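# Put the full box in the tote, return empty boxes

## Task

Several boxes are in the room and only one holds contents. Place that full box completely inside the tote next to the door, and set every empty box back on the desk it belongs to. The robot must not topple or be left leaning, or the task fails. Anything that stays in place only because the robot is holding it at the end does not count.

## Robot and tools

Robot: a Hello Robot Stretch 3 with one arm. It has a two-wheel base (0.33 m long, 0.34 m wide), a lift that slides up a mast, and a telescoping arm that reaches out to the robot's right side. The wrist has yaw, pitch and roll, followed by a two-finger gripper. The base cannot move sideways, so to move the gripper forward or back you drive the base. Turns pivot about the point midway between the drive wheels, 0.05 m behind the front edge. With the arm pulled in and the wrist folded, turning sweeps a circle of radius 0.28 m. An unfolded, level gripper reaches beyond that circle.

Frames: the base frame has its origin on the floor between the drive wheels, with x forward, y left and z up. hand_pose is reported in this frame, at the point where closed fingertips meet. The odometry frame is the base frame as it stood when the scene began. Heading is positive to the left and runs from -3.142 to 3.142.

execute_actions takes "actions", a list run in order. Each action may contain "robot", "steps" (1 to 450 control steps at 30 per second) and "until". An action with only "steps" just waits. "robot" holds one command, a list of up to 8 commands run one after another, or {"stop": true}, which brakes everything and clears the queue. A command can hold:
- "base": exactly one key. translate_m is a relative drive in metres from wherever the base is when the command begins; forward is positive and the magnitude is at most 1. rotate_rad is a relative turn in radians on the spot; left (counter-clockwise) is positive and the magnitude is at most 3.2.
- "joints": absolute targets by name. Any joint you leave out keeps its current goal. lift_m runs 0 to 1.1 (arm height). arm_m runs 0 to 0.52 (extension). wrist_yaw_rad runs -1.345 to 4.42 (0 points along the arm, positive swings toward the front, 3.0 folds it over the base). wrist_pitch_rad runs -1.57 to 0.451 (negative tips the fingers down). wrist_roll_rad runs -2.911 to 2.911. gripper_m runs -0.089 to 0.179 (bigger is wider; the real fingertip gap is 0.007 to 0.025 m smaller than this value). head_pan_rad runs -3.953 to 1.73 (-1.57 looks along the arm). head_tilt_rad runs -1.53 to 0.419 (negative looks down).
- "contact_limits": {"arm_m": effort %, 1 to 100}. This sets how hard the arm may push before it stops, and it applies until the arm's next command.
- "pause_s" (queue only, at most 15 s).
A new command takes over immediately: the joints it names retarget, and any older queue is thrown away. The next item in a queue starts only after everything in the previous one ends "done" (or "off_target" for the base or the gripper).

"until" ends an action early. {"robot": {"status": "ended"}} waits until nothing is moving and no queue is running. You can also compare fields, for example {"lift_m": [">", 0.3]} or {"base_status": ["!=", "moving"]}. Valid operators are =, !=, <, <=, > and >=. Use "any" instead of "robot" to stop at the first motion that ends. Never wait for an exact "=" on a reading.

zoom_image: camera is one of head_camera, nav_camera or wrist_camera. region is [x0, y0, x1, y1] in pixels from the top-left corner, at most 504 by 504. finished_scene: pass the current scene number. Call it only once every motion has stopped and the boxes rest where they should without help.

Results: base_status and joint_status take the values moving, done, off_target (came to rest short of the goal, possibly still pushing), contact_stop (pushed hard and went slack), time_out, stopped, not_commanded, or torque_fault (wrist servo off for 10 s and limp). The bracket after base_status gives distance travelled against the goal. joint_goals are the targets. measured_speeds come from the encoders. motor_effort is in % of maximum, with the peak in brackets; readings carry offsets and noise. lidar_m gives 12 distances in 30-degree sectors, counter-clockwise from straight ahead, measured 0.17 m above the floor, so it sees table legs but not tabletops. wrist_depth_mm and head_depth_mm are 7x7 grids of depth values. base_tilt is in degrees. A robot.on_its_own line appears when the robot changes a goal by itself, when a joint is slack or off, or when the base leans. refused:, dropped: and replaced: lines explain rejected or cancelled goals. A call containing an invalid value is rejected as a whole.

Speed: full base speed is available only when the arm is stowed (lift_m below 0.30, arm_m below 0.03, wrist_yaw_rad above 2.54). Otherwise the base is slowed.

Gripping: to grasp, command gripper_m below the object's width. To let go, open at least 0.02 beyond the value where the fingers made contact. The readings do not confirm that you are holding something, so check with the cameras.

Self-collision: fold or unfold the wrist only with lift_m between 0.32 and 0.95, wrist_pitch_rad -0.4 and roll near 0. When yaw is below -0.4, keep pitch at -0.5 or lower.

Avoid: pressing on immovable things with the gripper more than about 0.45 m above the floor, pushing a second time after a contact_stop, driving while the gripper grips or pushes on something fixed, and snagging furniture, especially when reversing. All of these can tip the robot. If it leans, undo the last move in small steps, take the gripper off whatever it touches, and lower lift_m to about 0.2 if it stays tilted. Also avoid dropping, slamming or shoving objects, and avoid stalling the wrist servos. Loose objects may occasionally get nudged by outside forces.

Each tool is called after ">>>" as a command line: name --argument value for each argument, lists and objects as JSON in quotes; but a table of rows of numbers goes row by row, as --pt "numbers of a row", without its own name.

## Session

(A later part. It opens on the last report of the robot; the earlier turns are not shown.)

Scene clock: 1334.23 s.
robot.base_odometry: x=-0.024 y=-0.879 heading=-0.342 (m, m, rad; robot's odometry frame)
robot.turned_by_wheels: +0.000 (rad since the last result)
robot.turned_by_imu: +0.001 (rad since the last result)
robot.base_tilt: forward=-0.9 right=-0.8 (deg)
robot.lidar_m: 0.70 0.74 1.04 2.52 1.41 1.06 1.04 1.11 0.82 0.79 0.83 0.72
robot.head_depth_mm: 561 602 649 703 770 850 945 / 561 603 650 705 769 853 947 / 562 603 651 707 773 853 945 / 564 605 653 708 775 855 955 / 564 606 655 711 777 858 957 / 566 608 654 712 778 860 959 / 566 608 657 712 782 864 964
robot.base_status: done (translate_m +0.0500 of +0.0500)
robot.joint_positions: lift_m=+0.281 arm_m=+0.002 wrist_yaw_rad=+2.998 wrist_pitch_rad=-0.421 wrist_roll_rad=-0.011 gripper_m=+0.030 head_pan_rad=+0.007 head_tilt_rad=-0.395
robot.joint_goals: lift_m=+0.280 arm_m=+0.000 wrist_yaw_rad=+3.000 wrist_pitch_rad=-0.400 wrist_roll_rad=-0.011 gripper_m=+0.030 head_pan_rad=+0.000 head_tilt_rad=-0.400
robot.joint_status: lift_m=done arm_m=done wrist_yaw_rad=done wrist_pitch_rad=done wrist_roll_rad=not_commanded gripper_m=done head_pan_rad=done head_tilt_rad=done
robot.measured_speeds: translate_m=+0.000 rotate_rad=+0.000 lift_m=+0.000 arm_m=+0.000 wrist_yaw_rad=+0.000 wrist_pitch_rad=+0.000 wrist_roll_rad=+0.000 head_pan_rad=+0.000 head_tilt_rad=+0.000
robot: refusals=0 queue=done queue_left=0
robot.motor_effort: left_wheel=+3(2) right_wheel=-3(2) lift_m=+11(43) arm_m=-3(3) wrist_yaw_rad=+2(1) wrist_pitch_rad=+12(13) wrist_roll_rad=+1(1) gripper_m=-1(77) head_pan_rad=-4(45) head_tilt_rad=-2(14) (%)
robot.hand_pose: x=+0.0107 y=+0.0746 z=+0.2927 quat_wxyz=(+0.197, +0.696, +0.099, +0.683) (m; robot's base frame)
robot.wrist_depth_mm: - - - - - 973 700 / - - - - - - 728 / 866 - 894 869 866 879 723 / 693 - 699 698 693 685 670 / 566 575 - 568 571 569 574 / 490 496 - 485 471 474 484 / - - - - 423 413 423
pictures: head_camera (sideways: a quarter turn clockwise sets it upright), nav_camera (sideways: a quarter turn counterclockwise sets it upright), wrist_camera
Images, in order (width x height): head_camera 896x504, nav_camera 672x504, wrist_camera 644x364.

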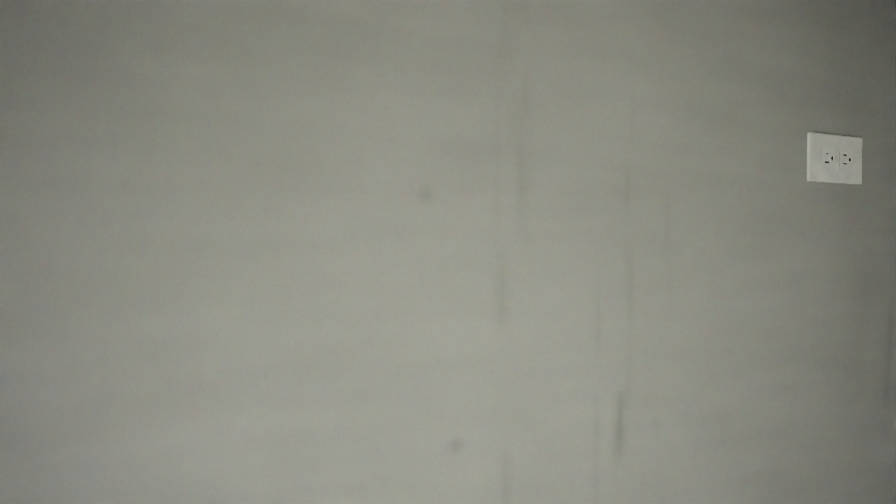

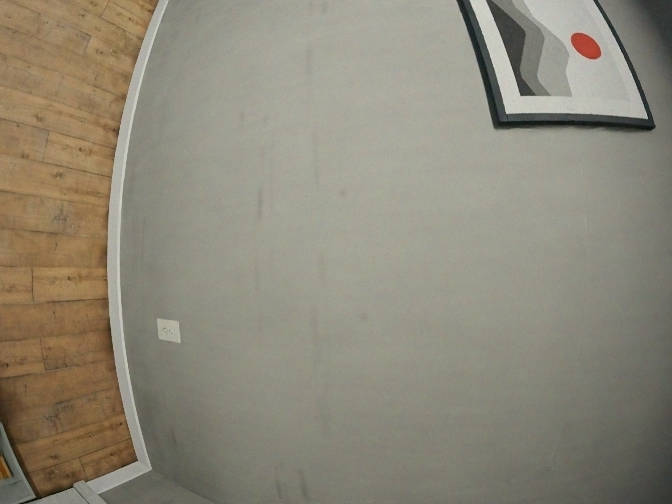

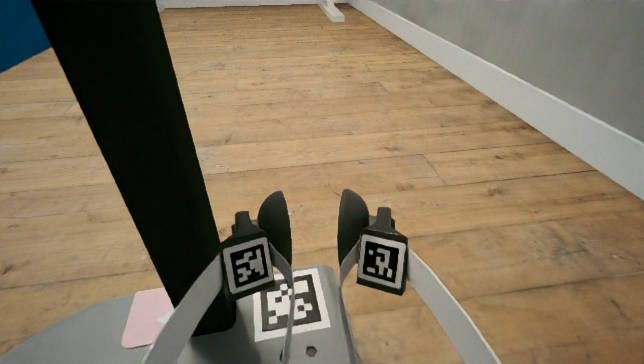

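The arm is stowed. I'm turning around and heading back toward the corridor, angling toward the door-wall side so I clear the shelf.

>>> execute_actions --actions '[{"robot": [{"base": {"rotate_rad": -2.89}}, {"base": {"translate_m": 0.99}}, {"base": {"rotate_rad": -0.21}}], "steps": 450, "until": {"robot": {"status": "ended"}}}]'

Scene clock: 1349.80 s.
robot.base_odometry: x=-1.010 y=-0.790 heading=+2.842 (m, m, rad; robot's odometry frame)
robot.turned_by_wheels: -3.100 (rad since the last result)
robot.turned_by_imu: -3.136 (rad since the last result)
robot.base_tilt: forward=-0.9 right=-0.8 (deg)
robot.lidar_m: 1.69 0.72 0.55 0.54 0.57 0.80 1.65 1.75 2.52 0.43 0.44 0.64
robot.head_depth_mm: 2617 2804 3052 3196 2242 1709 1382 / 2639 2823 3077 3215 2249 1716 1381 / 2657 2847 3032 3118 2255 1707 1378 / 2645 2829 3072 3251 2239 1710 1383 / 2648 2852 3055 3054 2255 1709 1374 / 1981 2001 1994 2062 2060 1711 1381 / 1387 1404 1428 1456 1468 1486 1339
robot.base_status: done (rotate_rad -0.2098 of -0.2100)
robot.joint_positions: lift_m=+0.281 arm_m=+0.002 wrist_yaw_rad=+2.999 wrist_pitch_rad=-0.421 wrist_roll_rad=-0.011 gripper_m=+0.030 head_pan_rad=+0.007 head_tilt_rad=-0.396
robot.joint_goals: lift_m=+0.280 arm_m=+0.000 wrist_yaw_rad=+3.000 wrist_pitch_rad=-0.400 wrist_roll_rad=-0.011 gripper_m=+0.030 head_pan_rad=+0.000 head_tilt_rad=-0.400
robot.joint_status: lift_m=done arm_m=done wrist_yaw_rad=done wrist_pitch_rad=done wrist_roll_rad=not_commanded gripper_m=done head_pan_rad=done head_tilt_rad=done
robot.measured_speeds: translate_m=+0.000 rotate_rad=+0.000 lift_m=+0.000 arm_m=+0.000 wrist_yaw_rad=+0.000 wrist_pitch_rad=+0.000 wrist_roll_rad=+0.000 head_pan_rad=+0.000 head_tilt_rad=+0.000
robot: refusals=0 queue=done queue_left=0
robot.motor_effort: left_wheel=+2(9) right_wheel=-2(7) lift_m=+12(11) arm_m=-3(3) wrist_yaw_rad=+1(1) wrist_pitch_rad=+12(12) wrist_roll_rad=+1(1) gripper_m=+0(0) head_pan_rad=-3(3) head_tilt_rad=+0(2) (%)
robot.hand_pose: x=+0.0106 y=+0.0747 z=+0.2928 quat_wxyz=(+0.196, +0.696, +0.100, +0.683) (m; robot's base frame)
robot.wrist_depth_mm: 489 - 509 531 556 576 607 / 534 - 579 589 606 635 659 / 573 - 617 657 678 693 727 / 618 633 653 679 689 698 687 / 559 573 - 577 571 568 576 / 490 493 - 482 471 488 490 / - - - - 420 416 417
pictures: head_camera (sideways: a quarter turn clockwise sets it upright), nav_camera (sideways: a quarter turn counterclockwise sets it upright), wrist_camera
Images, in order (width x height): head_camera 896x504, nav_camera 672x504, wrist_camera 644x364.

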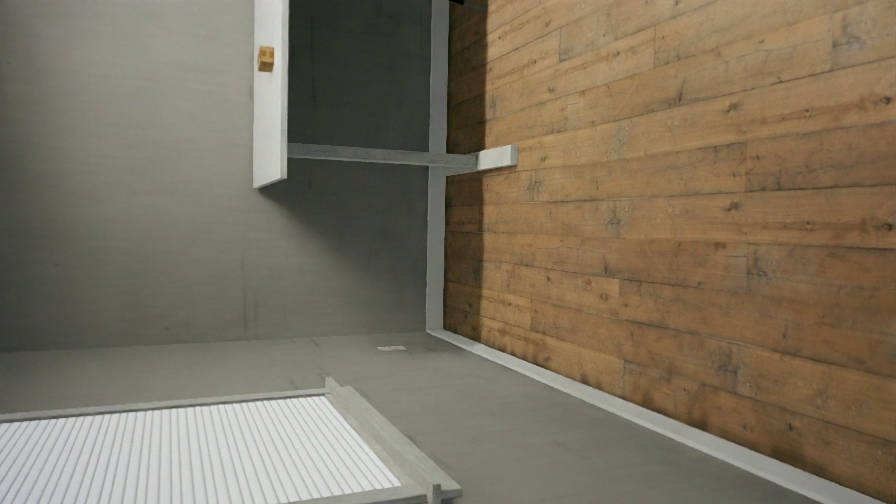

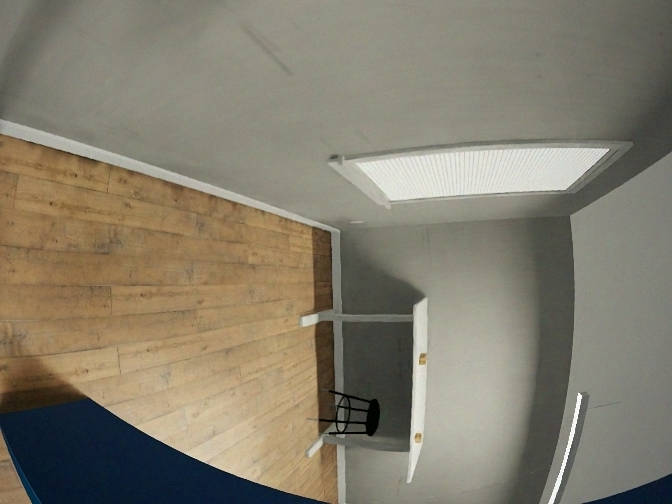

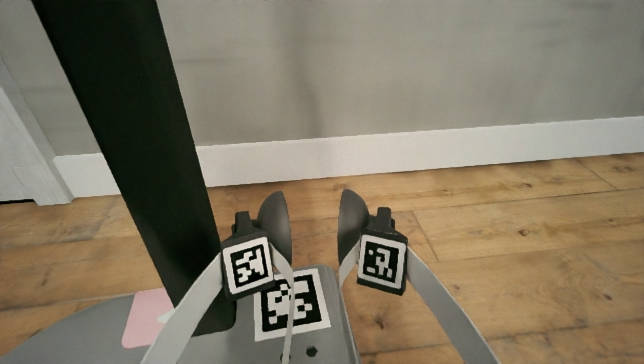

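>>> execute_actions --actions '[]'

Scene clock: 1363.97 s.
robot.base_odometry: x=-1.010 y=-0.790 heading=+2.842 (m, m, rad; robot's odometry frame)
robot.turned_by_wheels: +0.000 (rad since the last result)
robot.turned_by_imu: +0.000 (rad since the last result)
robot.base_tilt: forward=-0.8 right=-0.8 (deg)
robot.lidar_m: 1.69 0.72 0.56 0.54 0.57 0.79 1.65 1.75 2.51 0.43 0.45 0.64
robot.head_depth_mm: 2646 2819 3030 3178 2238 1717 1375 / 2627 2840 3054 3181 2262 1706 1381 / 2644 2850 3070 3089 2259 1714 1383 / 2651 2856 3090 3217 2255 1714 1380 / 2657 2846 3073 3059 2259 1705 1382 / 1986 2001 1993 2083 2058 1710 1377 / 1388 1406 1421 1458 1463 1486 1343
robot.base_status: done (rotate_rad -0.2098 of -0.2100)
robot.joint_positions: lift_m=+0.281 arm_m=+0.002 wrist_yaw_rad=+2.999 wrist_pitch_rad=-0.421 wrist_roll_rad=-0.011 gripper_m=+0.030 head_pan_rad=+0.007 head_tilt_rad=-0.396
robot.joint_goals: lift_m=+0.280 arm_m=+0.000 wrist_yaw_rad=+3.000 wrist_pitch_rad=-0.400 wrist_roll_rad=-0.011 gripper_m=+0.030 head_pan_rad=+0.000 head_tilt_rad=-0.400
robot.joint_status: lift_m=done arm_m=done wrist_yaw_rad=done wrist_pitch_rad=done wrist_roll_rad=not_commanded gripper_m=done head_pan_rad=done head_tilt_rad=done
robot.measured_speeds: translate_m=+0.000 rotate_rad=+0.000 lift_m=+0.000 arm_m=+0.000 wrist_yaw_rad=+0.000 wrist_pitch_rad=+0.000 wrist_roll_rad=+0.000 head_pan_rad=+0.000 head_tilt_rad=+0.000
robot: refusals=0 queue=done queue_left=0
robot.motor_effort: left_wheel=+2(3) right_wheel=-2(2) lift_m=+12(12) arm_m=-3(3) wrist_yaw_rad=+2(1) wrist_pitch_rad=+12(12) wrist_roll_rad=+1(1) gripper_m=+0(1) head_pan_rad=-3(3) head_tilt_rad=-2(1) (%)
robot.hand_pose: x=+0.0106 y=+0.0747 z=+0.2928 quat_wxyz=(+0.196, +0.696, +0.100, +0.683) (m; robot's base frame)
robot.wrist_depth_mm: 494 - 523 544 565 575 608 / 531 - 573 591 612 631 661 / 568 - 618 670 672 685 709 / 611 638 654 670 697 678 675 / 583 559 - 550 576 565 563 / 488 499 - 491 479 479 474 / - - - - 417 421 416
pictures: head_camera (sideways: a quarter turn clockwise sets it upright), nav_camera (sideways: a quarter turn counterclockwise sets it upright), wrist_camera
Images, in order (width x height): head_camera 896x504, nav_camera 672x504, wrist_camera 644x364.

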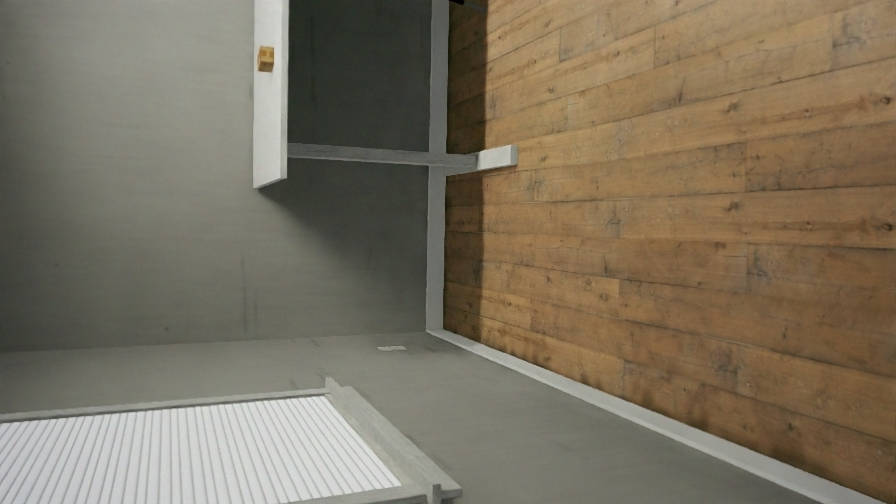

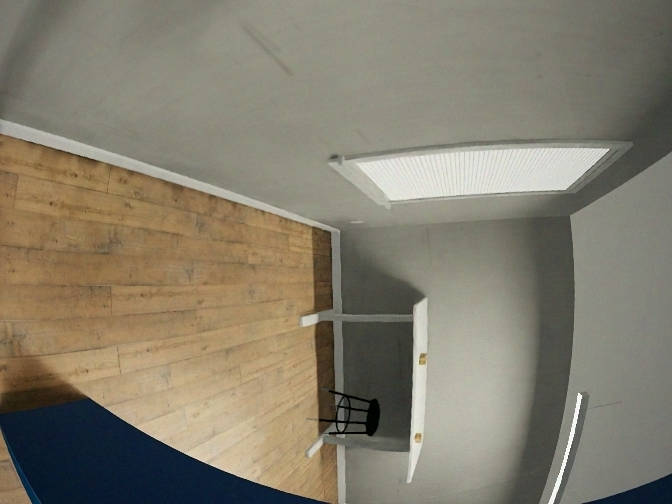

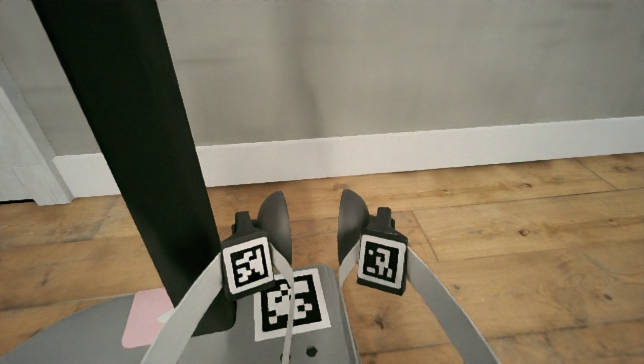

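>>> zoom_image --camera "nav_camera" --region '[280, 270, 500, 504]'

Region (280, 270, 500, 504) of nav_camera's 672x504 image, scaled by 2.154, with more detail than that image has; it fills the left 474 columns of this view, and the rest is white.

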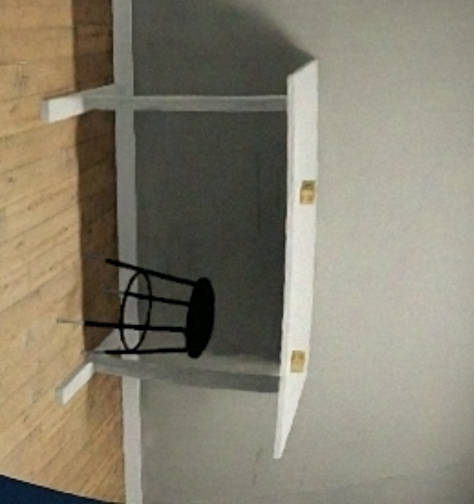

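>>> execute_actions --actions '[{"robot": {"base": {"translate_m": 1.0}, "joints": {"head_pan_rad": -1.2, "head_tilt_rad": -0.3}}, "steps": 450, "until": {"robot": {"status": "ended"}}}]'

Scene clock: 1377.03 s.
robot.base_odometry: x=-1.966 y=-0.495 heading=+2.842 (m, m, rad; robot's odometry frame)
robot.turned_by_wheels: +0.000 (rad since the last result)
robot.turned_by_imu: +0.003 (rad since the last result)
robot.base_tilt: forward=-0.7 right=-0.9 (deg)
robot.lidar_m: 1.48 0.63 0.49 0.48 0.50 0.72 2.36 0.67 1.40 2.43 1.91 1.70
robot.head_depth_mm: 2772 2925 3063 3248 2586 1885 1482 / 2899 3064 3172 3375 2579 1877 1479 / 3028 3170 3322 3469 2597 1888 1483 / 3123 3284 3527 3704 2602 1886 1485 / 3320 3489 3678 3841 2606 1884 1490 / 3149 3276 3417 3517 2585 1888 1477 / 2725 2838 2900 3040 2451 1890 1474
robot.base_status: done (translate_m +1.0000 of +1.0000)
robot.joint_positions: lift_m=+0.281 arm_m=+0.002 wrist_yaw_rad=+2.999 wrist_pitch_rad=-0.421 wrist_roll_rad=-0.011 gripper_m=+0.030 head_pan_rad=-1.193 head_tilt_rad=-0.310
robot.joint_goals: lift_m=+0.280 arm_m=+0.000 wrist_yaw_rad=+3.000 wrist_pitch_rad=-0.400 wrist_roll_rad=-0.011 gripper_m=+0.030 head_pan_rad=-1.200 head_tilt_rad=-0.300
robot.joint_status: lift_m=done arm_m=done wrist_yaw_rad=done wrist_pitch_rad=done wrist_roll_rad=not_commanded gripper_m=done head_pan_rad=done head_tilt_rad=done
robot.measured_speeds: translate_m=+0.000 rotate_rad=+0.000 lift_m=+0.000 arm_m=+0.000 wrist_yaw_rad=+0.000 wrist_pitch_rad=+0.000 wrist_roll_rad=+0.000 head_pan_rad=+0.000 head_tilt_rad=+0.000
robot: refusals=0 queue=done queue_left=0
robot.motor_effort: left_wheel=+2(9) right_wheel=-2(5) lift_m=+12(12) arm_m=-3(3) wrist_yaw_rad=+1(1) wrist_pitch_rad=+12(12) wrist_roll_rad=+1(1) gripper_m=+0(0) head_pan_rad=-5(46) head_tilt_rad=+4(12) (%)
robot.hand_pose: x=+0.0105 y=+0.0747 z=+0.2928 quat_wxyz=(+0.196, +0.696, +0.100, +0.683) (m; robot's base frame)
robot.wrist_depth_mm: 440 - 472 477 495 509 542 / 465 - 501 525 539 566 587 / 511 - 550 572 604 630 662 / 552 565 606 614 627 654 683 / 571 569 - 561 575 567 568 / 488 491 - 485 471 472 486 / - - - - 416 413 417
pictures: head_camera (sideways: a quarter turn clockwise sets it upright), nav_camera (sideways: a quarter turn counterclockwise sets it upright), wrist_camera
Images, in order (width x height): head_camera 896x504, nav_camera 672x504, wrist_camera 644x364.

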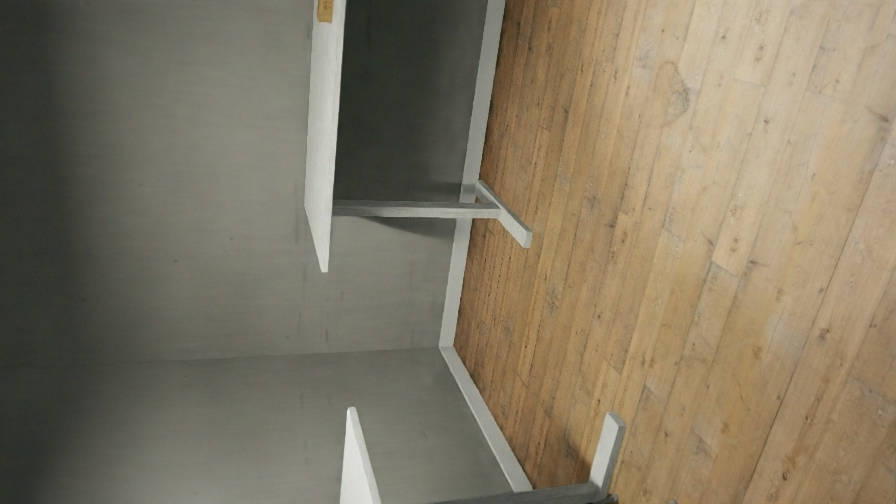

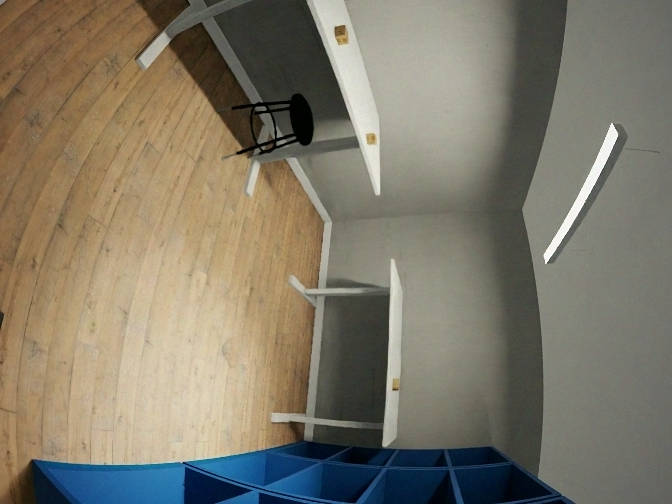

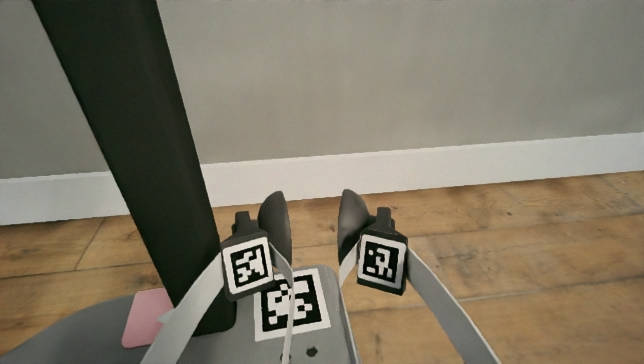

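>>> finished_scene --scene 1

The scene is finished: the task was done.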